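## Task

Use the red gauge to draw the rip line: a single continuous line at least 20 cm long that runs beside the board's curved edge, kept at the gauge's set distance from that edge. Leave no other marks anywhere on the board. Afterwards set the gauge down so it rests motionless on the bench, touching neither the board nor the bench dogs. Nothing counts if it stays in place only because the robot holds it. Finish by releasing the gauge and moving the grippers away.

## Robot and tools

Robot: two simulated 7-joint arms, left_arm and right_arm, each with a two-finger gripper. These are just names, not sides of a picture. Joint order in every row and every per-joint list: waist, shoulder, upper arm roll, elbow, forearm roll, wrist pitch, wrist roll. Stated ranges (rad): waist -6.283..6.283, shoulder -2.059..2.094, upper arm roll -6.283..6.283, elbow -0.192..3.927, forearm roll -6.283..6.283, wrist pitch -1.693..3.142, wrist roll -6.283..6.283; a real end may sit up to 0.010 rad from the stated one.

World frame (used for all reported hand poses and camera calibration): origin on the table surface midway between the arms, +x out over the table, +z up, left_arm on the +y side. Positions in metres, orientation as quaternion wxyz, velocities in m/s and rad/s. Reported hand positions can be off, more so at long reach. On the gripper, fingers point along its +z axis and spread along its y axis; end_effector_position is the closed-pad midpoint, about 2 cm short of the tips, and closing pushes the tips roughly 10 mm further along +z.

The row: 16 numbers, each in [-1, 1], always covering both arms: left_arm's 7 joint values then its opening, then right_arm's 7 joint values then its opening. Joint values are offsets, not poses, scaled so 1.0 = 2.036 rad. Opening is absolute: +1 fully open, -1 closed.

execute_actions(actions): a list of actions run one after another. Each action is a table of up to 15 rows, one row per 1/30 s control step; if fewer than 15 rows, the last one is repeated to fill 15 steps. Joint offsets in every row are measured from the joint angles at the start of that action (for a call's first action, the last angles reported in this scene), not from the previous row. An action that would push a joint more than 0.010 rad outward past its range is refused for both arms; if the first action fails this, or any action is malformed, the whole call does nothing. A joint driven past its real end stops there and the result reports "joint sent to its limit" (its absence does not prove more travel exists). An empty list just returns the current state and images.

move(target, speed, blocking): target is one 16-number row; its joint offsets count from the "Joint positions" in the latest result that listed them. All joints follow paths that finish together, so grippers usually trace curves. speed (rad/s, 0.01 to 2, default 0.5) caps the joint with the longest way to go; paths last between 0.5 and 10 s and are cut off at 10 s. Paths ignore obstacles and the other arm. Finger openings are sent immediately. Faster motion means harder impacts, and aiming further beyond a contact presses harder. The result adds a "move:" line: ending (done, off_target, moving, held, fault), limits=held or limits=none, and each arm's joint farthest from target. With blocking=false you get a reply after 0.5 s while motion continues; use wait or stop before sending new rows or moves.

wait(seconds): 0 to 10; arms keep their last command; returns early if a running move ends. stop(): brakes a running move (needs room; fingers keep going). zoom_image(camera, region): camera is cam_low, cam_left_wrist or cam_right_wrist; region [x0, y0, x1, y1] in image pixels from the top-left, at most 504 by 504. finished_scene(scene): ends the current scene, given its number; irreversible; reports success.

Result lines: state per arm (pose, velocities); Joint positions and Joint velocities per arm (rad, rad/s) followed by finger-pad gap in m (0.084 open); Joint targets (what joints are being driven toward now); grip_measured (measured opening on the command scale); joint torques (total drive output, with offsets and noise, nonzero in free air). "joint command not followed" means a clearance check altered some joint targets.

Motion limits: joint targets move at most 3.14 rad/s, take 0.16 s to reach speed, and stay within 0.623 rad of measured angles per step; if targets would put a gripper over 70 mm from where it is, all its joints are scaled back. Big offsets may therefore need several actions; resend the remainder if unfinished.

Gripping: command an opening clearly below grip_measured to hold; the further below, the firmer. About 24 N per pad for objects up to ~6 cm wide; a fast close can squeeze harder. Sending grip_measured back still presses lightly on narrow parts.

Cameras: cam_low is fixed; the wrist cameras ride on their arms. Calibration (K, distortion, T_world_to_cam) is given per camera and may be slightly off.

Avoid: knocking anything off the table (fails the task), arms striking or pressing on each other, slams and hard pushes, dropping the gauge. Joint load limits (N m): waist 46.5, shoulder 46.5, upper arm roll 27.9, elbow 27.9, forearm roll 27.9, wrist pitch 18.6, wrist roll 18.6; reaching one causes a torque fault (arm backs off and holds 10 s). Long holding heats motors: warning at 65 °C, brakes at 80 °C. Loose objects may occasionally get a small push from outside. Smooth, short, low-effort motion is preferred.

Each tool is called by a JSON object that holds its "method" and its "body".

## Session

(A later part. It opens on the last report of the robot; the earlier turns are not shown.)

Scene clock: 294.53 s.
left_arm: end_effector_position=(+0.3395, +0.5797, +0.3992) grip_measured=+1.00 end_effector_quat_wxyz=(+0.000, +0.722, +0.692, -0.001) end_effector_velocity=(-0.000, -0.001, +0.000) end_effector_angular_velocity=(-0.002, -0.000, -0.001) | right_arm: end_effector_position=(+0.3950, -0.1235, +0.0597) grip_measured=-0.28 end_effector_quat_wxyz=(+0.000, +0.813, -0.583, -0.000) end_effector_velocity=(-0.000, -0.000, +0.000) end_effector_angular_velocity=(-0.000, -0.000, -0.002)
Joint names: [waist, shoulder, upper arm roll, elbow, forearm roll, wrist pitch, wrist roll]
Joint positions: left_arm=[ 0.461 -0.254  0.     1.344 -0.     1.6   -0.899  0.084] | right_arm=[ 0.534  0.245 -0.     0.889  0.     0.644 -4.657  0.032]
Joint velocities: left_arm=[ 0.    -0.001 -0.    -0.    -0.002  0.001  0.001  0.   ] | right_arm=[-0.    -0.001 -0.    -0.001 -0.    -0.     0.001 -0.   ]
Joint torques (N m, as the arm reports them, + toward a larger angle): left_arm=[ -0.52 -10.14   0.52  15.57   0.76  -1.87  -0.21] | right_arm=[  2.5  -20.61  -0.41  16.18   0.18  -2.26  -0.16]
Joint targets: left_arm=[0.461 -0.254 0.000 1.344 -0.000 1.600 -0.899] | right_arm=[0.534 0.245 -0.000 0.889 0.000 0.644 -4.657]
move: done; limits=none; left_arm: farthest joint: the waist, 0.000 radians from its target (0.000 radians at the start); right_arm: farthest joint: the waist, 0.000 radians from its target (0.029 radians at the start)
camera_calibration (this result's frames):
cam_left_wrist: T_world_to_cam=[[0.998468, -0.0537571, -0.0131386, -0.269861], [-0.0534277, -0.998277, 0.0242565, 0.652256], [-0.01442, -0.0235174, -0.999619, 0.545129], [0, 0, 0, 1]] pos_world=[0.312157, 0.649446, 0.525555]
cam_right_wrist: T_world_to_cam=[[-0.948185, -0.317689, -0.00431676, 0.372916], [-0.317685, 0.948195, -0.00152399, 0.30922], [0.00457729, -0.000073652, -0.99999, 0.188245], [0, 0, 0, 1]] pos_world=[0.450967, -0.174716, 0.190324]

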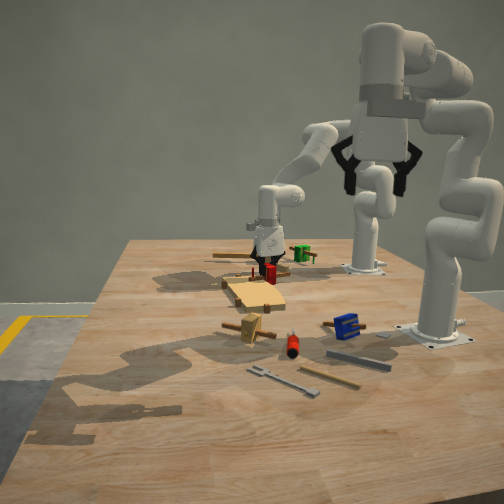

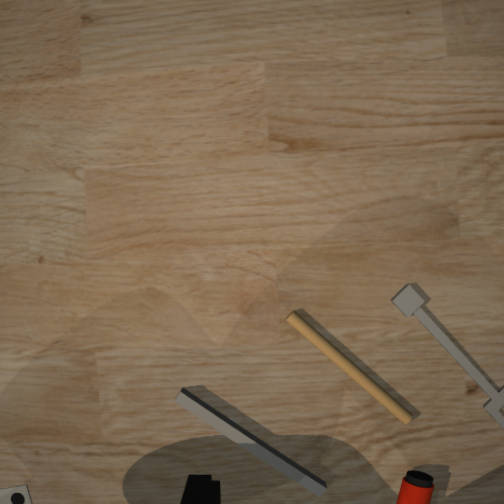

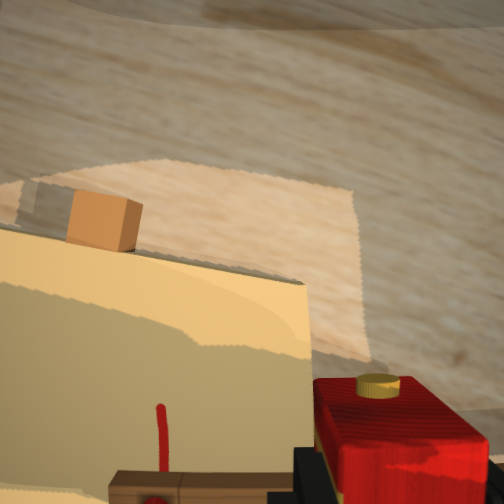

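{"method": "move", "body": {"target": [0,0,0,0,0,0,0,1,-0.0141,-0.0005,0,-0.00075,0,-0.00025,-0.0264,-1], "speed": 0.06}}

{"method": "move", "body": {"target": [0,0,0,0,0,0,0,1,0,0.0013,0,-0.00025,0,-0.00155,0,-1], "speed": 0.01}}

Scene clock: 300.10 s.
left_arm: end_effector_position=(+0.3395, +0.5797, +0.3992) grip_measured=+1.00 end_effector_quat_wxyz=(+0.000, +0.722, +0.692, -0.001) end_effector_velocity=(+0.000, +0.000, -0.000) end_effector_angular_velocity=(-0.002, -0.002, +0.001) | right_arm: end_effector_position=(+0.3994, -0.1360, +0.0597) grip_measured=-0.28 end_effector_quat_wxyz=(+0.000, +0.820, -0.572, -0.000) end_effector_velocity=(-0.001, -0.000, -0.000) end_effector_angular_velocity=(-0.000, +0.002, +0.002)
Joint names: [waist, shoulder, upper arm roll, elbow, forearm roll, wrist pitch, wrist roll]
Joint positions: left_arm=[ 0.461 -0.254  0.     1.344 -0.     1.6   -0.899  0.084] | right_arm=[ 0.506  0.244 -0.     0.887  0.     0.644 -4.711  0.032]
Joint velocities: left_arm=[-0.001  0.     0.002 -0.    -0.002 -0.001 -0.    -0.   ] | right_arm=[ 0.    -0.     0.    -0.001  0.     0.001 -0.002  0.   ]
Joint torques (N m, as the arm reports them, + toward a larger angle): left_arm=[ -0.29 -10.16   0.49  15.58   1.09  -1.8   -0.16] | right_arm=[  2.14 -20.44  -0.65  16.34  -0.03  -2.36  -0.14]
Joint targets: left_arm=[0.461 -0.254 0.000 1.344 -0.000 1.600 -0.899] | right_arm=[0.506 0.244 -0.000 0.887 0.000 0.644 -4.711]
move: done; limits=none; left_arm: farthest joint: the waist, 0.000 radians from its target (0.000 radians at the start); right_arm: farthest joint: the waist, 0.000 radians from its target (0.029 radians at the start)
camera_calibration (this result's frames):
cam_left_wrist: T_world_to_cam=[[0.998468, -0.0537572, -0.0131386, -0.269861], [-0.0534278, -0.998277, 0.0242566, 0.652256], [-0.0144199, -0.0235174, -0.999619, 0.545129], [0, 0, 0, 1]] pos_world=[0.312157, 0.649446, 0.525555]
cam_right_wrist: T_world_to_cam=[[-0.93993, -0.341342, -0.004241, 0.366573], [-0.341338, 0.939939, -0.00150641, 0.33084], [0.00450049, 0.0000316946, -0.99999, 0.188236], [0, 0, 0, 1]] pos_world=[0.456634, -0.185849, 0.190287]

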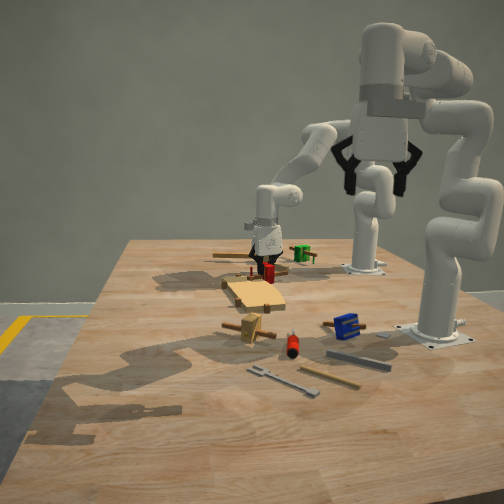

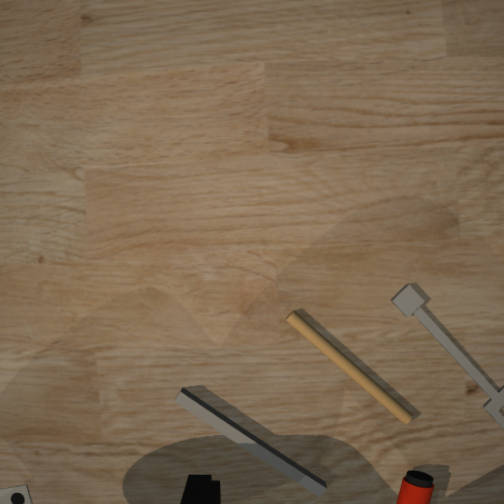

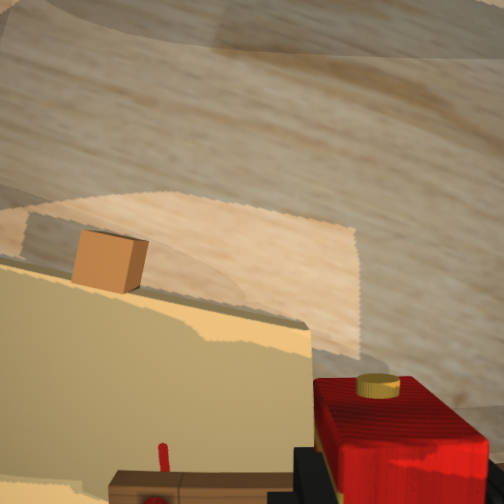

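Scene clock: 300.80 s.
left_arm: end_effector_position=(+0.3395, +0.5797, +0.3992) grip_measured=+1.00 end_effector_quat_wxyz=(+0.000, +0.722, +0.692, -0.001) end_effector_velocity=(+0.000, +0.000, -0.000) end_effector_angular_velocity=(+0.000, +0.001, -0.000) | right_arm: end_effector_position=(+0.3994, -0.1360, +0.0590) grip_measured=-0.28 end_effector_quat_wxyz=(-0.000, +0.820, -0.572, -0.000) end_effector_velocity=(-0.000, +0.000, -0.000) end_effector_angular_velocity=(+0.000, -0.001, +0.001)
Joint names: [waist, shoulder, upper arm roll, elbow, forearm roll, wrist pitch, wrist roll]
Joint positions: left_arm=[ 0.461 -0.254  0.     1.344 -0.     1.6   -0.899  0.084] | right_arm=[ 0.506  0.245 -0.     0.887  0.     0.641 -4.711  0.032]
Joint velocities: left_arm=[ 0.     0.001 -0.     0.     0.    -0.     0.     0.   ] | right_arm=[ 0.001  0.001  0.    -0.001  0.    -0.002  0.     0.   ]
Joint torques (N m, as the arm reports them, + toward a larger angle): left_arm=[ -0.42 -10.43   0.81  15.76   0.95  -1.73  -0.24] | right_arm=[  2.62 -17.05  -0.49  16.23   0.1   -3.99  -0.16]
Joint targets: left_arm=[0.461 -0.254 0.000 1.344 -0.000 1.600 -0.899] | right_arm=[0.506 0.246 -0.000 0.887 0.000 0.641 -4.711]
move: done; limits=none; left_arm: farthest joint: the waist, 0.000 radians from its target (0.000 radians at the start); right_arm: farthest joint: the shoulder, 0.002 radians from its target (0.003 radians at the start)
camera_calibration (this result's frames):
cam_left_wrist: T_world_to_cam=[[0.998468, -0.0537573, -0.0131385, -0.269861], [-0.0534279, -0.998277, 0.0242565, 0.652256], [-0.0144199, -0.0235174, -0.999619, 0.545129], [0, 0, 0, 1]] pos_world=[0.312157, 0.649446, 0.525555]
cam_right_wrist: T_world_to_cam=[[-0.939953, -0.341273, -0.00459632, 0.366653], [-0.34127, 0.939964, -0.00150797, 0.330839], [0.00483501, 0.000151163, -0.999988, 0.187438], [0, 0, 0, 1]] pos_world=[0.456636, -0.185877, 0.18962]

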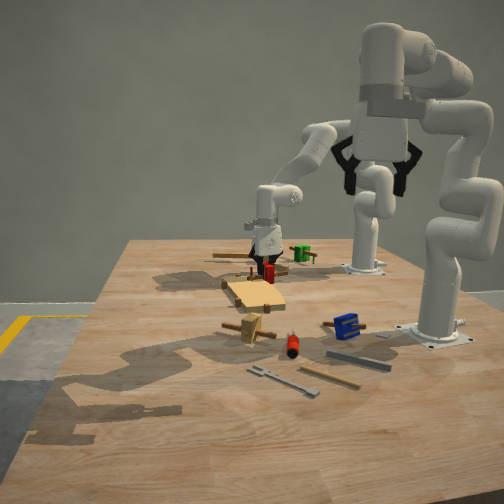

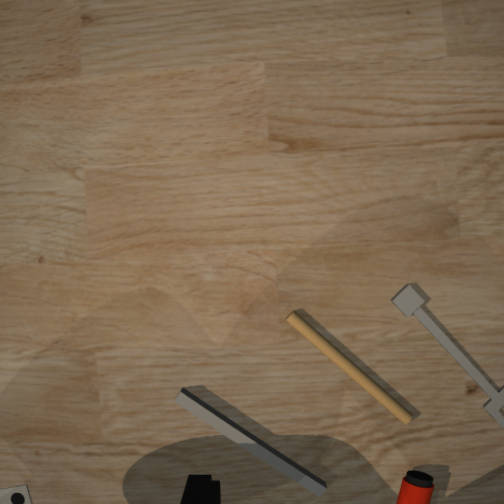

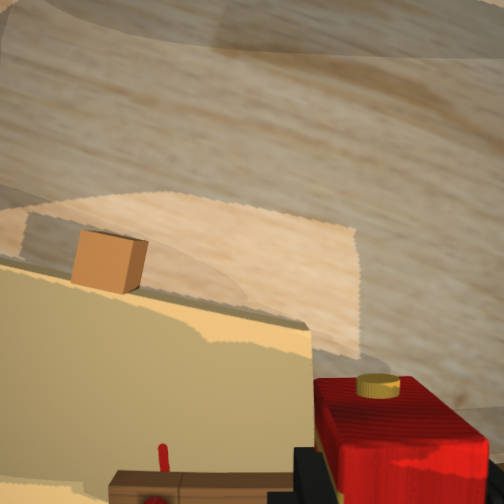

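{"method": "move", "body": {"target": [0,0,0,0,0,0,0,1,0,0,0,0,0,0.0001,0,-1], "speed": 0.01}}

{"method": "wait", "body": {"seconds": 3}}

{"method": "move", "body": {"target": [0,0,0,0,0,0,0,1,0.0141,0.0005,0,0.00075,0,0.00025,0.0264,-1], "speed": 0.05}}

Scene clock: 305.43 s.
left_arm: end_effector_position=(+0.3395, +0.5797, +0.3992) grip_measured=+1.00 end_effector_quat_wxyz=(+0.000, +0.722, +0.692, -0.001) end_effector_velocity=(+0.000, +0.000, +0.000) end_effector_angular_velocity=(+0.002, +0.000, -0.000) | right_arm: end_effector_position=(+0.3994, -0.1360, +0.0586) grip_measured=-0.28 end_effector_quat_wxyz=(+0.000, +0.820, -0.572, -0.000) end_effector_velocity=(+0.000, +0.000, +0.000) end_effector_angular_velocity=(+0.000, -0.000, -0.000)
Joint names: [waist, shoulder, upper arm roll, elbow, forearm roll, wrist pitch, wrist roll]
Joint positions: left_arm=[ 0.461 -0.254  0.     1.344 -0.     1.6   -0.899  0.084] | right_arm=[ 0.506  0.246 -0.     0.887  0.     0.641 -4.711  0.032]
Joint velocities: left_arm=[ 0.     0.    -0.001  0.001  0.001 -0.001 -0.001  0.   ] | right_arm=[ 0.    -0.001 -0.     0.     0.     0.001  0.    -0.   ]
Joint torques (N m, as the arm reports them, + toward a larger angle): left_arm=[ -0.35 -10.56   0.77  15.68   0.98  -1.87  -0.2 ] | right_arm=[  2.67 -15.01  -0.48  15.87   0.11  -4.44  -0.18]
Joint targets: left_arm=[0.461 -0.254 0.000 1.344 -0.000 1.600 -0.899] | right_arm=[0.506 0.245 -0.000 0.887 0.000 0.642 -4.711]
move: done; limits=none; left_arm: farthest joint: the waist, 0.000 radians from its target (0.000 radians at the start); right_arm: farthest joint: the shoulder, 0.001 radians from its target (0.001 radians at the start)
camera_calibration (this result's frames):
cam_left_wrist: T_world_to_cam=[[0.998468, -0.0537573, -0.0131387, -0.269861], [-0.0534279, -0.998277, 0.0242566, 0.652256], [-0.01442, -0.0235174, -0.999619, 0.545129], [0, 0, 0, 1]] pos_world=[0.312157, 0.649446, 0.525555]
cam_right_wrist: T_world_to_cam=[[-0.939943, -0.341305, -0.00419524, 0.366545], [-0.341302, 0.939953, -0.00150546, 0.330838], [0.00445715, 0.0000167959, -0.99999, 0.187233], [0, 0, 0, 1]] pos_world=[0.456613, -0.185872, 0.189267]

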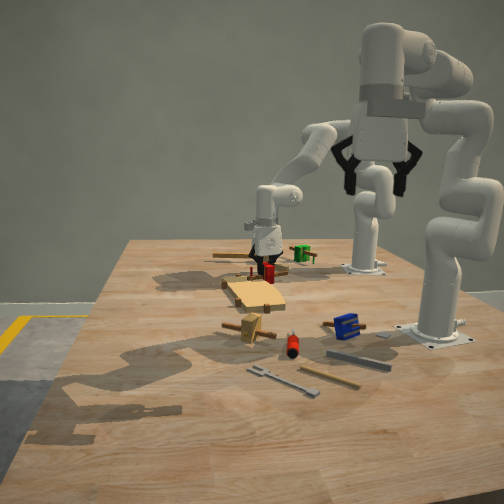

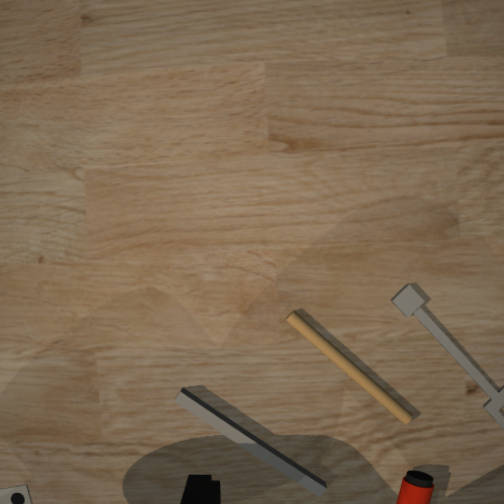

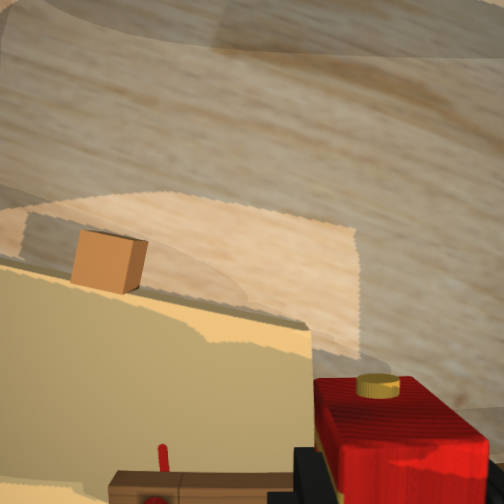

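Scene clock: 308.43 s.
left_arm: end_effector_position=(+0.3395, +0.5797, +0.3992) grip_measured=+1.00 end_effector_quat_wxyz=(+0.000, +0.722, +0.692, -0.001) end_effector_velocity=(-0.000, +0.000, -0.000) end_effector_angular_velocity=(+0.000, +0.000, +0.000) | right_arm: end_effector_position=(+0.3994, -0.1361, +0.0589) grip_measured=-0.28 end_effector_quat_wxyz=(+0.000, +0.820, -0.572, -0.000) end_effector_velocity=(-0.000, +0.000, -0.001) end_effector_angular_velocity=(-0.000, +0.002, +0.001)
Joint names: [waist, shoulder, upper arm roll, elbow, forearm roll, wrist pitch, wrist roll]
Joint positions: left_arm=[ 0.461 -0.254  0.     1.344 -0.     1.6   -0.899  0.084] | right_arm=[ 0.506  0.245 -0.     0.887  0.     0.642 -4.711  0.032]
Joint velocities: left_arm=[-0.001  0.     0.001 -0.     0.001 -0.     0.    -0.   ] | right_arm=[ 0.001  0.002  0.     0.001  0.    -0.    -0.     0.   ]
Joint torques (N m, as the arm reports them, + toward a larger angle): left_arm=[ -0.05 -10.07   0.69  15.51   1.29  -1.84  -0.2 ] | right_arm=[  2.33 -18.38  -0.4   16.28   0.17  -3.1   -0.21]
Joint targets: left_arm=[0.461 -0.254 0.000 1.344 -0.000 1.600 -0.899] | right_arm=[0.506 0.245 -0.000 0.887 0.000 0.642 -4.711]
wait: 3.00 s; at rest by 0.17 s
camera_calibration (this result's frames):
cam_left_wrist: T_world_to_cam=[[0.998468, -0.0537572, -0.0131386, -0.269861], [-0.0534278, -0.998277, 0.0242567, 0.652256], [-0.0144199, -0.0235175, -0.999619, 0.545129], [0, 0, 0, 1]] pos_world=[0.312157, 0.649445, 0.525554]
cam_right_wrist: T_world_to_cam=[[-0.939952, -0.341279, -0.00434517, 0.366571], [-0.341275, 0.939962, -0.00150932, 0.33084], [0.0045994, 0.0000642127, -0.999989, 0.187493], [0, 0, 0, 1]] pos_world=[0.456605, -0.185886, 0.189583]

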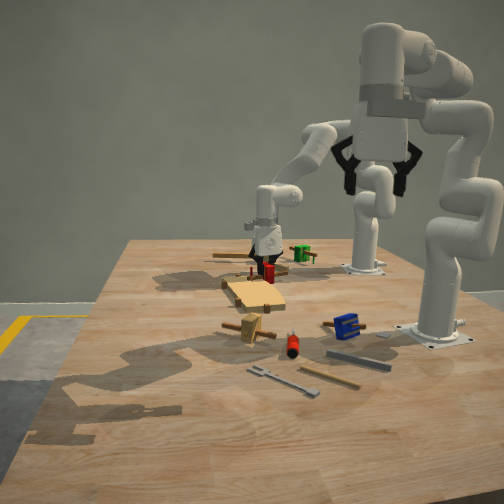

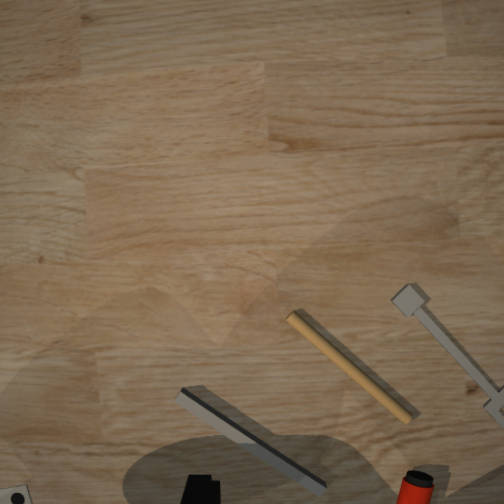

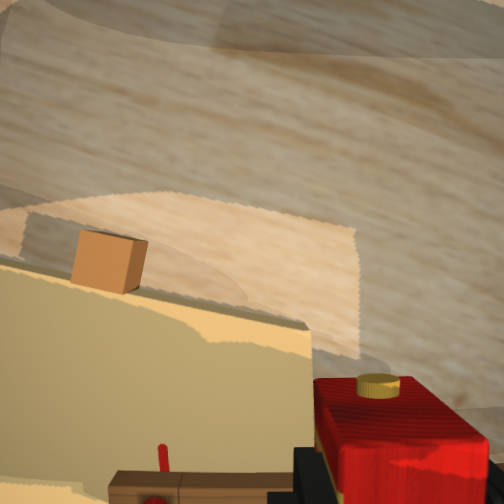

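Scene clock: 309.83 s.
left_arm: end_effector_position=(+0.3395, +0.5797, +0.3992) grip_measured=+1.00 end_effector_quat_wxyz=(+0.000, +0.722, +0.692, -0.001) end_effector_velocity=(-0.000, +0.001, -0.000) end_effector_angular_velocity=(+0.001, +0.001, +0.001) | right_arm: end_effector_position=(+0.3949, -0.1233, +0.0590) grip_measured=-0.28 end_effector_quat_wxyz=(+0.000, +0.813, -0.582, -0.000) end_effector_velocity=(+0.000, +0.001, +0.000) end_effector_angular_velocity=(+0.001, -0.002, +0.000)
Joint names: [waist, shoulder, upper arm roll, elbow, forearm roll, wrist pitch, wrist roll]
Joint positions: left_arm=[ 0.461 -0.254  0.     1.344 -0.     1.6   -0.899  0.084] | right_arm=[ 0.534  0.246  0.     0.888  0.     0.642 -4.657  0.032]
Joint velocities: left_arm=[ 0.     0.001  0.     0.001  0.001 -0.     0.     0.   ] | right_arm=[ 0.002 -0.    -0.     0.001  0.    -0.001  0.001 -0.   ]
Joint torques (N m, as the arm reports them, + toward a larger angle): left_arm=[-0.33 -9.9   0.68 15.84  1.16 -1.68 -0.13] | right_arm=[  6.06 -17.87   3.68  16.16   1.02  -3.46  -0.38]
Joint targets: left_arm=[0.461 -0.254 0.000 1.344 -0.000 1.600 -0.899] | right_arm=[0.534 0.246 -0.000 0.888 0.000 0.642 -4.657]
move: done; limits=none; left_arm: farthest joint: the waist, 0.000 radians from its target (0.000 radians at the start); right_arm: farthest joint: the waist, 0.000 radians from its target (0.029 radians at the start)
camera_calibration (this result's frames):
cam_left_wrist: T_world_to_cam=[[0.998468, -0.0537572, -0.0131386, -0.269861], [-0.0534277, -0.998277, 0.0242566, 0.652256], [-0.0144199, -0.0235175, -0.999619, 0.545129], [0, 0, 0, 1]] pos_world=[0.312157, 0.649446, 0.525555]
cam_right_wrist: T_world_to_cam=[[-0.948083, -0.31799, -0.00447342, 0.372838], [-0.317987, 0.948094, -0.00144274, 0.30915], [0.0047, 0.0000546479, -0.999989, 0.187497], [0, 0, 0, 1]] pos_world=[0.450906, -0.174555, 0.189608]

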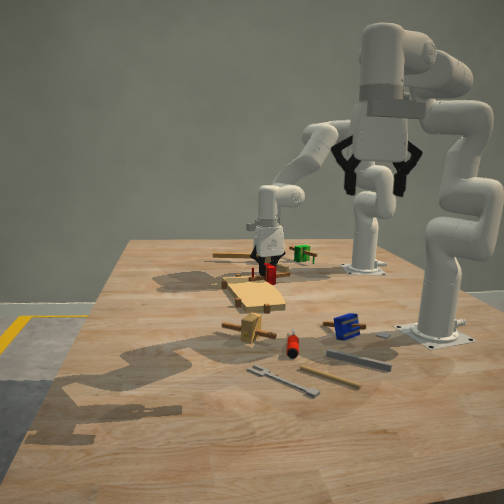

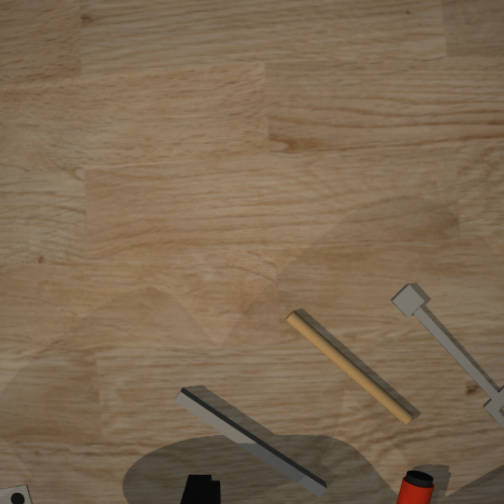

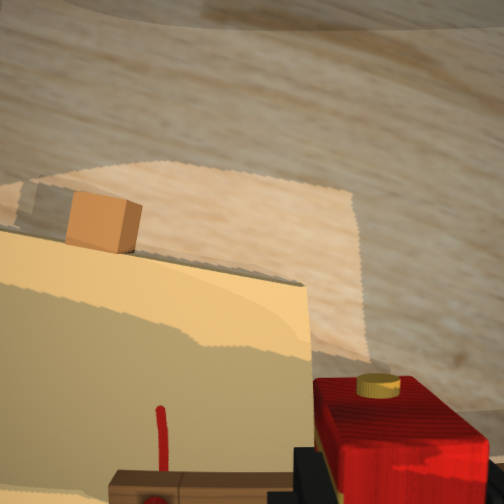

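{"method": "move", "body": {"target": [0,0,0,0,0,0,0,1,0.01431,0.00149,0,0.00217,0,0.00068,0.02659,-1], "speed": 0.05}}

{"method": "move", "body": {"target": [0,0,0,0,0,0,0,1,0.01418,0.00244,0,0.00357,0,0.00113,0.02646,-1], "speed": 0.05}}

Scene clock: 318.00 s.
left_arm: end_effector_position=(+0.3395, +0.5797, +0.3992) grip_measured=+1.00 end_effector_quat_wxyz=(+0.000, +0.722, +0.692, -0.001) end_effector_velocity=(-0.000, +0.001, -0.000) end_effector_angular_velocity=(+0.000, +0.001, +0.001) | right_arm: end_effector_position=(+0.3907, -0.1102, +0.0590) grip_measured=-0.28 end_effector_quat_wxyz=(-0.000, +0.806, -0.592, -0.000) end_effector_velocity=(-0.000, +0.000, -0.000) end_effector_angular_velocity=(-0.001, +0.001, +0.001)
Joint names: [waist, shoulder, upper arm roll, elbow, forearm roll, wrist pitch, wrist roll]
Joint positions: left_arm=[ 0.461 -0.254  0.     1.344 -0.     1.6   -0.899  0.084] | right_arm=[ 0.564  0.249  0.     0.893  0.     0.643 -4.603  0.032]
Joint velocities: left_arm=[ 0.001  0.001  0.001  0.     0.001  0.001  0.    -0.   ] | right_arm=[ 0.002  0.001 -0.    -0.    -0.    -0.     0.001 -0.   ]
Joint torques (N m, as the arm reports them, + toward a larger angle): left_arm=[ -0.03 -10.52   0.68  15.61   1.23  -1.73  -0.17] | right_arm=[  6.06 -17.58   3.5   16.18   0.87  -3.55  -0.45]
Joint targets: left_arm=[0.461 -0.254 0.000 1.344 -0.000 1.600 -0.899] | right_arm=[0.564 0.249 0.000 0.893 0.000 0.643 -4.603]
move: done; limits=none; left_arm: farthest joint: the waist, 0.000 radians from its target (0.000 radians at the start); right_arm: farthest joint: the waist, 0.001 radians from its target (0.029 radians at the start)
camera_calibration (this result's frames):
cam_left_wrist: T_world_to_cam=[[0.998468, -0.0537573, -0.0131385, -0.269861], [-0.0534279, -0.998277, 0.0242566, 0.652256], [-0.0144199, -0.0235174, -0.999619, 0.545129], [0, 0, 0, 1]] pos_world=[0.312157, 0.649445, 0.525555]
cam_right_wrist: T_world_to_cam=[[-0.955619, -0.29457, -0.00451159, 0.378509], [-0.294567, 0.95563, -0.00136551, 0.28706], [0.00471365, 0.0000240581, -0.999989, 0.187499], [0, 0, 0, 1]] pos_world=[0.445385, -0.16283, 0.189596]

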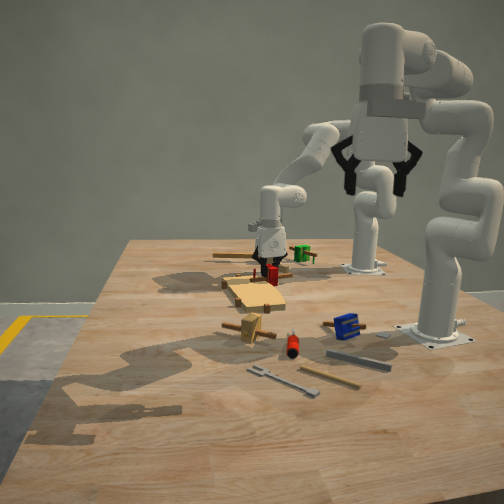

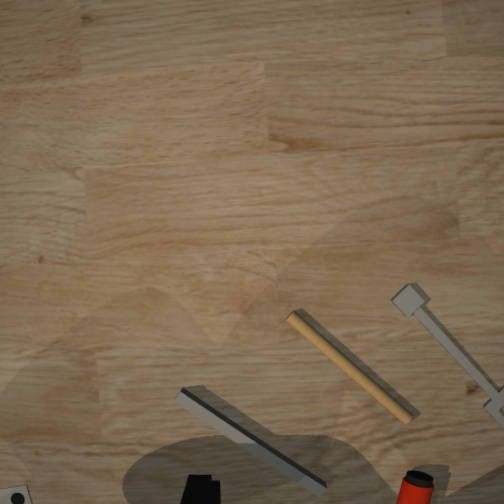

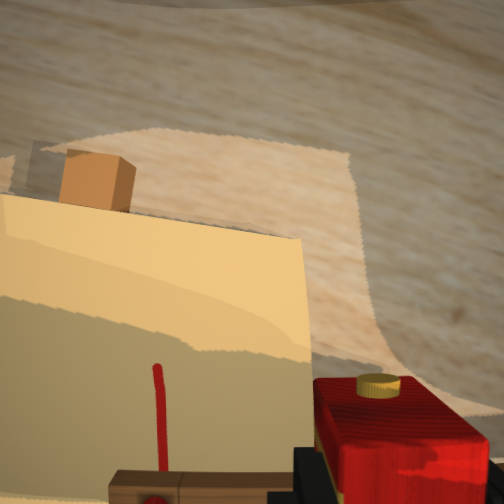

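Scene clock: 319.40 s.
left_arm: end_effector_position=(+0.3395, +0.5797, +0.3992) grip_measured=+1.00 end_effector_quat_wxyz=(+0.000, +0.722, +0.692, -0.001) end_effector_velocity=(+0.000, -0.000, +0.000) end_effector_angular_velocity=(+0.000, -0.001, -0.001) | right_arm: end_effector_position=(+0.3868, -0.0970, +0.0590) grip_measured=-0.28 end_effector_quat_wxyz=(-0.000, +0.798, -0.602, -0.000) end_effector_velocity=(-0.000, -0.001, -0.000) end_effector_angular_velocity=(-0.000, +0.001, -0.003)
Joint names: [waist, shoulder, upper arm roll, elbow, forearm roll, wrist pitch, wrist roll]
Joint positions: left_arm=[ 0.461 -0.254  0.     1.344 -0.     1.6   -0.899  0.084] | right_arm=[ 0.593  0.254  0.001  0.9    0.     0.646 -4.55   0.032]
Joint velocities: left_arm=[-0.001 -0.    -0.001 -0.    -0.    -0.     0.    -0.   ] | right_arm=[-0.002 -0.001 -0.001 -0.002  0.    -0.     0.001 -0.   ]
Joint torques (N m, as the arm reports them, + toward a larger angle): left_arm=[ -0.45 -10.14   0.68  15.63   0.99  -1.82  -0.32] | right_arm=[  5.97 -17.68   3.58  16.38   0.92  -3.76  -0.43]
Joint targets: left_arm=[0.461 -0.254 0.000 1.344 -0.000 1.600 -0.899] | right_arm=[0.593 0.254 0.000 0.900 0.000 0.646 -4.549]
move: done; limits=none; left_arm: farthest joint: the waist, 0.000 radians from its target (0.000 radians at the start); right_arm: farthest joint: the upper arm roll, 0.001 radians from its target (0.000 radians at the start)
camera_calibration (this result's frames):
cam_left_wrist: T_world_to_cam=[[0.998468, -0.0537572, -0.0131387, -0.269861], [-0.0534278, -0.998277, 0.0242567, 0.652256], [-0.0144201, -0.0235175, -0.999619, 0.545129], [0, 0, 0, 1]] pos_world=[0.312157, 0.649446, 0.525554]
cam_right_wrist: T_world_to_cam=[[-0.962547, -0.271076, -0.00461444, 0.383629], [-0.271074, 0.962558, -0.00124965, 0.264815], [0.00478041, 0.000048001, -0.999989, 0.187493], [0, 0, 0, 1]] pos_world=[0.440149, -0.150916, 0.189592]

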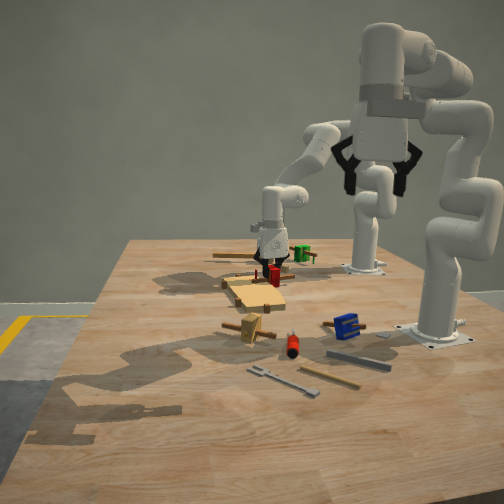

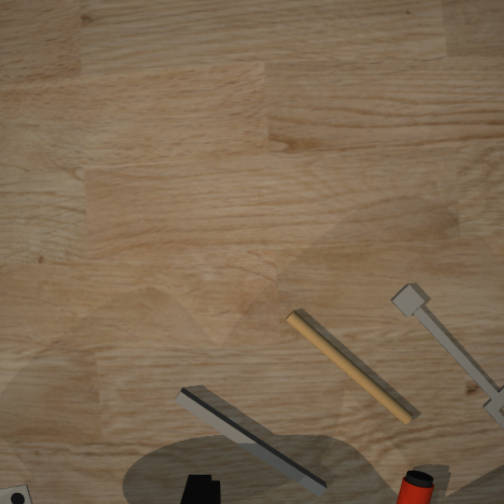

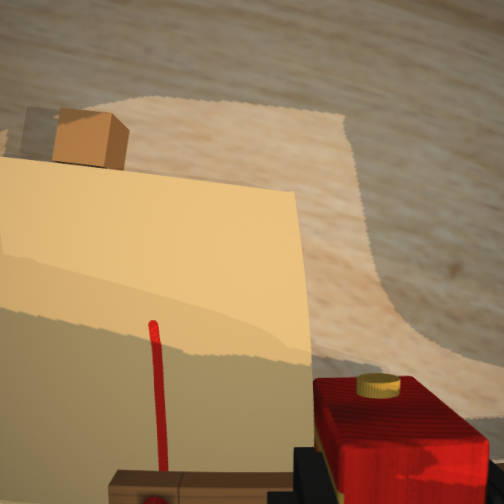

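{"method": "move", "body": {"target": [0,0,0,0,0,0,0,1,0.01388,0.0034,-0.0002,0.00498,0,0.00158,0.0265,-1], "speed": 0.06}}

{"method": "move", "body": {"target": [0,0,0,0,0,0,0,1,0.01363,0.00432,-0.0002,0.00636,0,0.00204,0.0262,-1], "speed": 0.06}}

{"method": "move", "body": {"target": [0,0,0,0,0,0,0,1,0.01333,0.00524,-0.0002,0.00775,0,0.00251,0.0259,-1], "speed": 0.06}}

Scene clock: 325.20 s.
left_arm: end_effector_position=(+0.3395, +0.5797, +0.3992) grip_measured=+1.00 end_effector_quat_wxyz=(+0.000, +0.722, +0.692, -0.001) end_effector_velocity=(-0.000, -0.000, -0.000) end_effector_angular_velocity=(-0.000, +0.001, +0.000) | right_arm: end_effector_position=(+0.3833, -0.0840, +0.0590) grip_measured=-0.28 end_effector_quat_wxyz=(-0.000, +0.791, -0.612, -0.000) end_effector_velocity=(+0.001, -0.001, +0.000) end_effector_angular_velocity=(+0.000, -0.002, -0.002)
Joint names: [waist, shoulder, upper arm roll, elbow, forearm roll, wrist pitch, wrist roll]
Joint positions: left_arm=[ 0.461 -0.254  0.     1.344 -0.     1.6   -0.899  0.084] | right_arm=[ 0.621  0.261  0.     0.91   0.     0.649 -4.496  0.032]
Joint velocities: left_arm=[ 0.    -0.    -0.    -0.001  0.     0.001 -0.     0.   ] | right_arm=[-0.001 -0.001 -0.    -0.    -0.001 -0.001  0.001 -0.   ]
Joint torques (N m, as the arm reports them, + toward a larger angle): left_arm=[ -0.22 -10.09   0.69  15.44   1.03  -1.67  -0.15] | right_arm=[  6.67 -17.43   4.39  16.84   1.01  -4.41  -0.42]
Joint targets: left_arm=[0.461 -0.254 0.000 1.344 -0.000 1.600 -0.899] | right_arm=[0.621 0.261 0.000 0.910 0.000 0.649 -4.496]
move: done; limits=none; left_arm: farthest joint: the waist, 0.000 radians from its target (0.000 radians at the start); right_arm: farthest joint: the wrist pitch, 0.001 radians from its target (0.004 radians at the start)
camera_calibration (this result's frames):
cam_left_wrist: T_world_to_cam=[[0.998468, -0.0537572, -0.0131388, -0.269861], [-0.0534278, -0.998277, 0.0242565, 0.652256], [-0.0144201, -0.0235174, -0.999619, 0.545129], [0, 0, 0, 1]] pos_world=[0.312157, 0.649445, 0.525554]
cam_right_wrist: T_world_to_cam=[[-0.969201, -0.246229, -0.00462838, 0.388452], [-0.246226, 0.969212, -0.00127285, 0.242414], [0.0047993, -0.0000940205, -0.999988, 0.187482], [0, 0, 0, 1]] pos_world=[0.435277, -0.139285, 0.189586]

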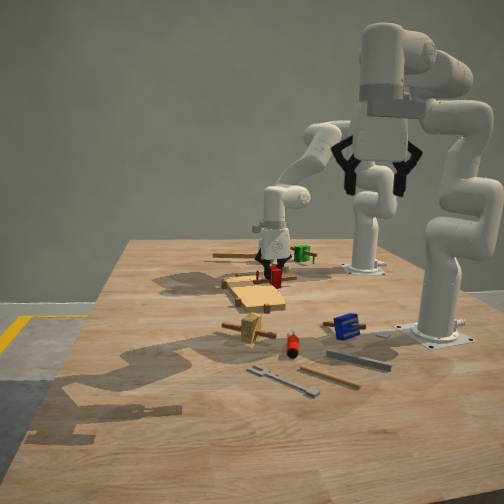

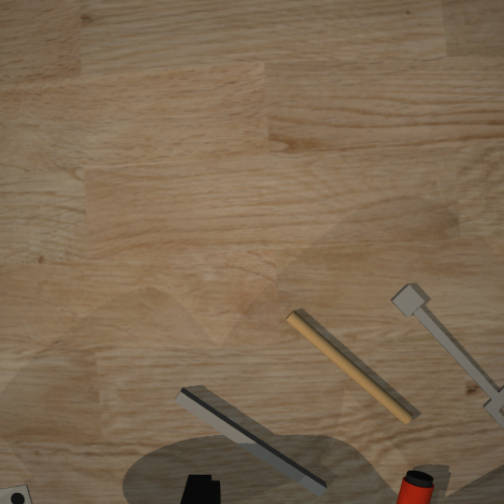

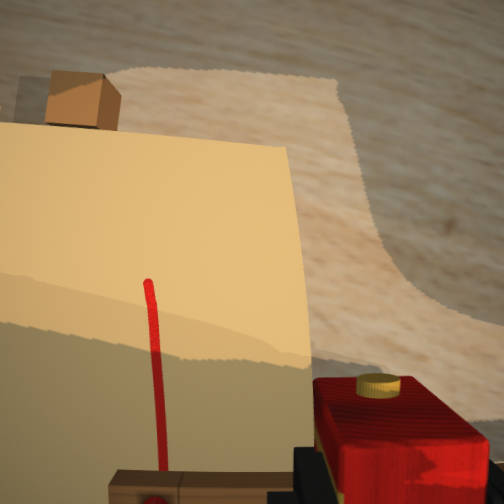

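Scene clock: 326.43 s.
left_arm: end_effector_position=(+0.3395, +0.5797, +0.3992) grip_measured=+1.00 end_effector_quat_wxyz=(+0.000, +0.722, +0.692, -0.001) end_effector_velocity=(+0.001, -0.001, -0.000) end_effector_angular_velocity=(-0.002, -0.001, -0.002) | right_arm: end_effector_position=(+0.3801, -0.0708, +0.0589) grip_measured=-0.28 end_effector_quat_wxyz=(-0.000, +0.783, -0.622, -0.000) end_effector_velocity=(-0.000, +0.001, +0.000) end_effector_angular_velocity=(-0.000, -0.000, +0.000)
Joint names: [waist, shoulder, upper arm roll, elbow, forearm roll, wrist pitch, wrist roll]
Joint positions: left_arm=[ 0.461 -0.254  0.     1.344 -0.     1.6   -0.899  0.084] | right_arm=[ 0.649  0.27   0.     0.923  0.     0.653 -4.443  0.032]
Joint velocities: left_arm=[ 0.    -0.    -0.002 -0.    -0.003  0.     0.001 -0.   ] | right_arm=[ 0.002 -0.001 -0.001  0.    -0.     0.001  0.001 -0.   ]
Joint torques (N m, as the arm reports them, + toward a larger angle): left_arm=[ -0.3  -10.11   0.61  15.74   1.    -1.52  -0.17] | right_arm=[  7.45 -16.73   5.06  17.62   1.27  -5.25  -0.54]
Joint targets: left_arm=[0.461 -0.254 0.000 1.344 -0.000 1.600 -0.899] | right_arm=[0.649 0.270 0.000 0.923 0.000 0.653 -4.442]
move: done; limits=none; left_arm: farthest joint: the waist, 0.000 radians from its target (0.000 radians at the start); right_arm: farthest joint: the upper arm roll, 0.001 radians from its target (0.001 radians at the start)
camera_calibration (this result's frames):
cam_left_wrist: T_world_to_cam=[[0.998468, -0.0537572, -0.0131391, -0.269861], [-0.0534278, -0.998277, 0.0242565, 0.652256], [-0.0144204, -0.0235173, -0.999619, 0.545129], [0, 0, 0, 1]] pos_world=[0.312157, 0.649446, 0.525554]
cam_right_wrist: T_world_to_cam=[[-0.975163, -0.221439, -0.00463941, 0.392647], [-0.221436, 0.975174, -0.00126159, 0.219905], [0.0048036, -0.00020292, -0.999988, 0.187472], [0, 0, 0, 1]] pos_world=[0.430689, -0.12746, 0.189569]

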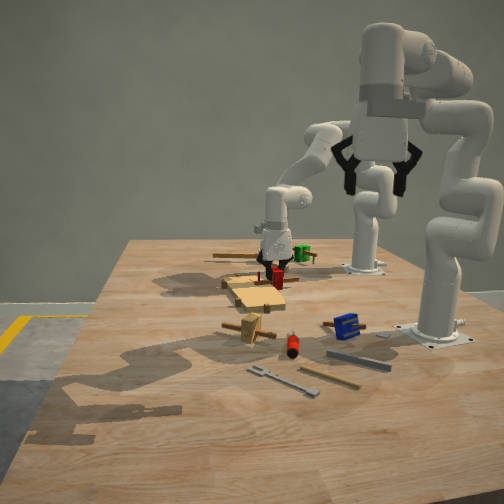

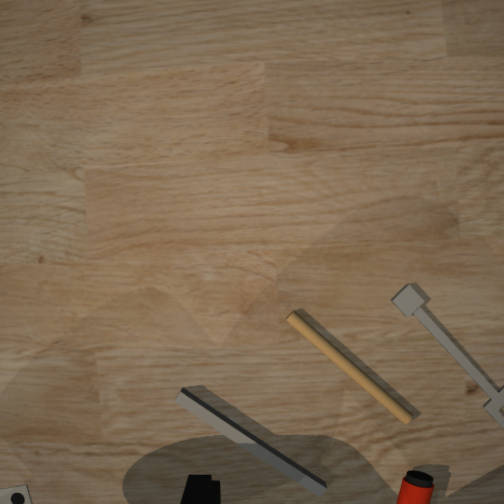

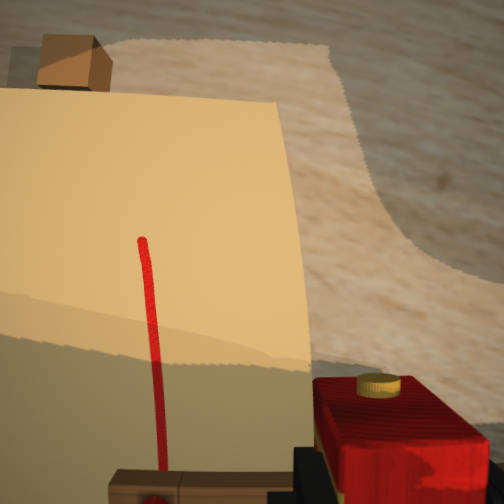

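Scene clock: 327.63 s.
left_arm: end_effector_position=(+0.3395, +0.5797, +0.3992) grip_measured=+1.00 end_effector_quat_wxyz=(+0.000, +0.722, +0.692, -0.001) end_effector_velocity=(-0.001, +0.001, +0.000) end_effector_angular_velocity=(+0.000, -0.001, +0.003) | right_arm: end_effector_position=(+0.3773, -0.0578, +0.0588) grip_measured=-0.28 end_effector_quat_wxyz=(+0.000, +0.775, -0.632, -0.000) end_effector_velocity=(+0.000, +0.000, -0.000) end_effector_angular_velocity=(-0.000, -0.000, -0.000)
Joint names: [waist, shoulder, upper arm roll, elbow, forearm roll, wrist pitch, wrist roll]
Joint positions: left_arm=[ 0.461 -0.254  0.     1.344 -0.     1.6   -0.899  0.084] | right_arm=[ 0.676  0.281  0.     0.938  0.     0.658 -4.39   0.032]
Joint velocities: left_arm=[ 0.001 -0.     0.002  0.001  0.     0.     0.    -0.   ] | right_arm=[ 0.001  0.    -0.     0.    -0.001 -0.     0.001 -0.   ]
Joint torques (N m, as the arm reports them, + toward a larger angle): left_arm=[ -0.25 -10.09   0.59  15.77   0.9   -1.85  -0.27] | right_arm=[  7.81 -16.36   5.58  19.07   1.54  -6.89  -0.57]
Joint targets: left_arm=[0.461 -0.254 0.000 1.344 -0.000 1.600 -0.899] | right_arm=[0.676 0.281 -0.000 0.939 0.000 0.658 -4.390]
move: done; limits=none; left_arm: farthest joint: the waist, 0.000 radians from its target (0.000 radians at the start); right_arm: farthest joint: the waist, 0.000 radians from its target (0.027 radians at the start)
camera_calibration (this result's frames):
cam_left_wrist: T_world_to_cam=[[0.998468, -0.0537572, -0.0131391, -0.269861], [-0.0534278, -0.998277, 0.0242565, 0.652256], [-0.0144204, -0.0235173, -0.999619, 0.545129], [0, 0, 0, 1]] pos_world=[0.312157, 0.649446, 0.525554]
cam_right_wrist: T_world_to_cam=[[-0.98054, -0.196273, -0.00427629, 0.396184], [-0.196269, 0.980549, -0.00147946, 0.197423], [0.00448349, -0.000611368, -0.99999, 0.187493], [0, 0, 0, 1]] pos_world=[0.426382, -0.115708, 0.189477]

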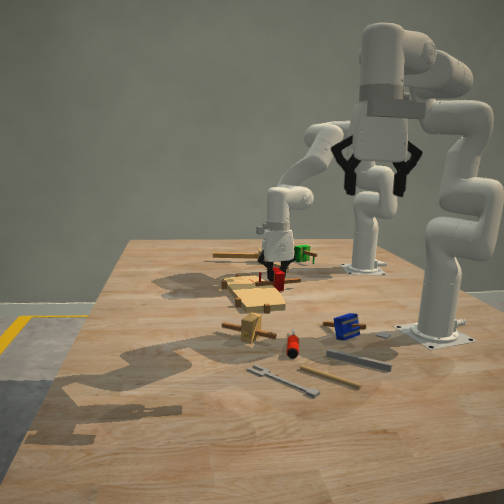

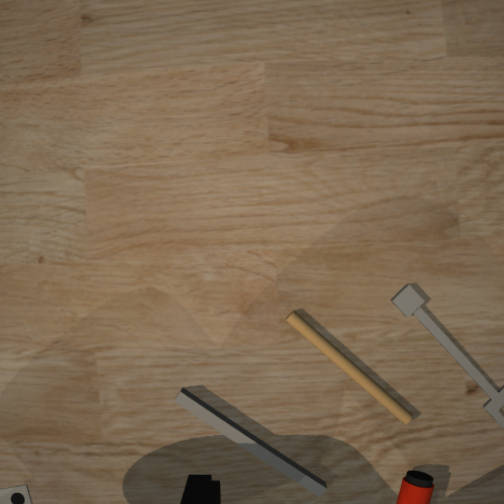

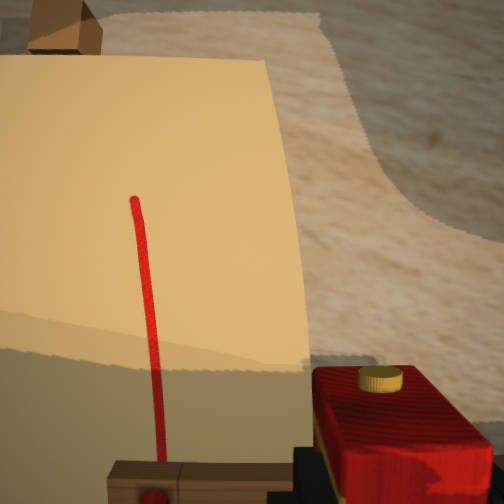

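{"method": "move", "body": {"target": [0,0,0,0,0,0,0,1,0,-0.0008,0,-0.0005,0,0.00025,-0.002,-1], "speed": 0.01}}

{"method": "wait", "body": {"seconds": 3}}

Scene clock: 331.73 s.
left_arm: end_effector_position=(+0.3395, +0.5797, +0.3992) grip_measured=+1.00 end_effector_quat_wxyz=(+0.000, +0.722, +0.692, -0.001) end_effector_velocity=(-0.000, +0.000, -0.000) end_effector_angular_velocity=(+0.001, +0.001, +0.000) | right_arm: end_effector_position=(+0.3765, -0.0547, +0.0594) grip_measured=-0.28 end_effector_quat_wxyz=(-0.002, +0.778, -0.629, -0.000) end_effector_velocity=(+0.001, -0.005, +0.001) end_effector_angular_velocity=(-0.004, +0.001, -0.007)
Joint names: [waist, shoulder, upper arm roll, elbow, forearm roll, wrist pitch, wrist roll]
Joint positions: left_arm=[ 0.461 -0.254  0.     1.344 -0.     1.6   -0.899  0.084] | right_arm=[ 0.678  0.28   0.004  0.939  0.001  0.656 -4.395  0.032]
Joint velocities: left_arm=[-0.001 -0.     0.001 -0.001  0.001 -0.    -0.     0.   ] | right_arm=[-0.003 -0.006 -0.006 -0.003 -0.002  0.006  0.    -0.   ]
Joint torques (N m, as the arm reports them, + toward a larger angle): left_arm=[ -0.36 -10.54   0.82  15.68   1.07  -1.7   -0.04] | right_arm=[  1.41 -20.98  -1.47  16.35  -0.14  -2.47  -0.16]
Joint targets: left_arm=[0.461 -0.254 0.000 1.344 -0.000 1.600 -0.899] | right_arm=[0.676 0.279 0.000 0.937 0.000 0.659 -4.394]
move: done; limits=none; left_arm: farthest joint: the waist, 0.000 radians from its target (0.000 radians at the start); right_arm: farthest joint: the upper arm roll, 0.004 radians from its target (0.000 radians at the start)
camera_calibration (this result's frames):
cam_left_wrist: T_world_to_cam=[[0.998468, -0.0537572, -0.013139, -0.269861], [-0.0534277, -0.998277, 0.0242564, 0.652256], [-0.0144203, -0.0235172, -0.999619, 0.545129], [0, 0, 0, 1]] pos_world=[0.312157, 0.649445, 0.525554]
cam_right_wrist: T_world_to_cam=[[-0.97853, -0.205992, -0.00681018, 0.394951], [-0.206002, 0.978551, 0.000899706, 0.197626], [0.00647878, 0.0022833, -0.999976, 0.187492], [0, 0, 0, 1]] pos_world=[0.425968, -0.112459, 0.19]

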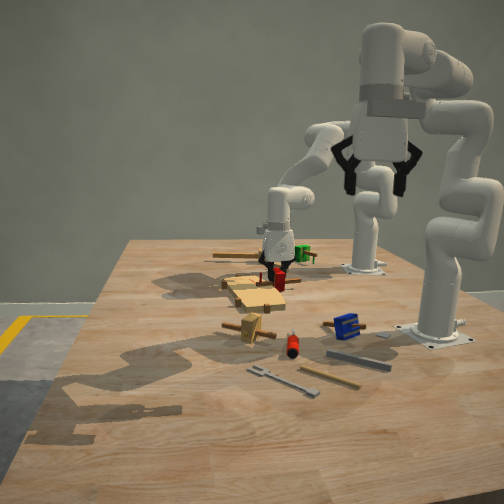

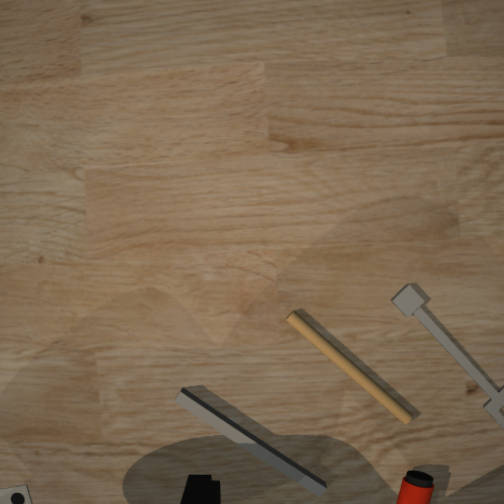

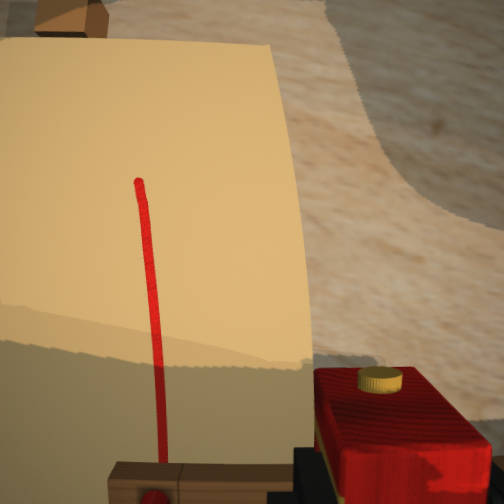

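Scene clock: 334.73 s.
left_arm: end_effector_position=(+0.3395, +0.5797, +0.3992) grip_measured=+1.00 end_effector_quat_wxyz=(+0.000, +0.722, +0.692, -0.001) end_effector_velocity=(-0.001, +0.001, +0.000) end_effector_angular_velocity=(+0.001, +0.001, +0.002) | right_arm: end_effector_position=(+0.3771, -0.0580, +0.0593) grip_measured=-0.28 end_effector_quat_wxyz=(+0.000, +0.776, -0.631, -0.000) end_effector_velocity=(+0.000, +0.000, +0.001) end_effector_angular_velocity=(+0.001, -0.001, -0.000)
Joint names: [waist, shoulder, upper arm roll, elbow, forearm roll, wrist pitch, wrist roll]
Joint positions: left_arm=[ 0.461 -0.254  0.     1.344 -0.     1.6   -0.899  0.084] | right_arm=[ 0.676  0.279  0.     0.937  0.     0.659 -4.394  0.032]
Joint velocities: left_arm=[ 0.001 -0.001  0.001 -0.     0.002  0.     0.001  0.   ] | right_arm=[-0.    -0.001  0.     0.001 -0.     0.     0.     0.   ]
Joint torques (N m, as the arm reports them, + toward a larger angle): left_arm=[  0.27 -10.07   0.26  15.89   1.3   -1.64  -0.13] | right_arm=[  1.82 -19.74  -1.27  14.8    0.11  -1.44  -0.12]
Joint targets: left_arm=[0.461 -0.254 0.000 1.344 -0.000 1.600 -0.899] | right_arm=[0.676 0.279 0.000 0.937 0.000 0.659 -4.394]
wait: 3.00 s; at rest by 0.30 s
camera_calibration (this result's frames):
cam_left_wrist: T_world_to_cam=[[0.998468, -0.053757, -0.013139, -0.269861], [-0.0534276, -0.998277, 0.0242564, 0.652256], [-0.0144203, -0.0235172, -0.999619, 0.545129], [0, 0, 0, 1]] pos_world=[0.312157, 0.649446, 0.525554]
cam_right_wrist: T_world_to_cam=[[-0.979733, -0.200257, -0.00444192, 0.395428], [-0.200253, 0.979743, -0.00142638, 0.19896], [0.00463758, -0.000507962, -0.999989, 0.187848], [0, 0, 0, 1]] pos_world=[0.426385, -0.115647, 0.189886]

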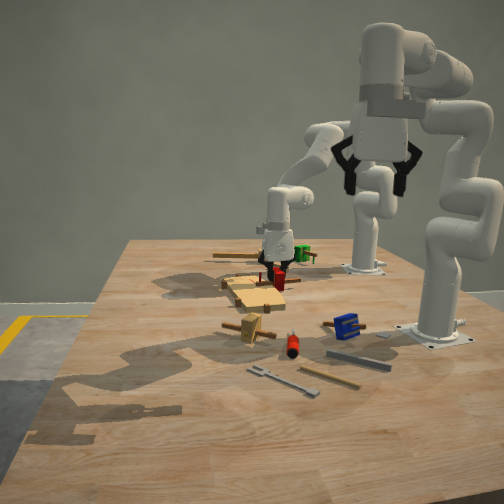

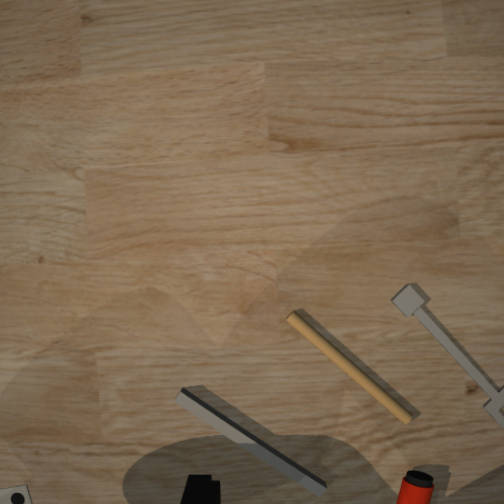

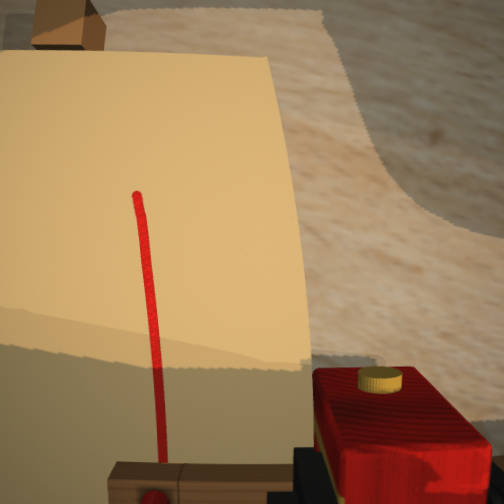

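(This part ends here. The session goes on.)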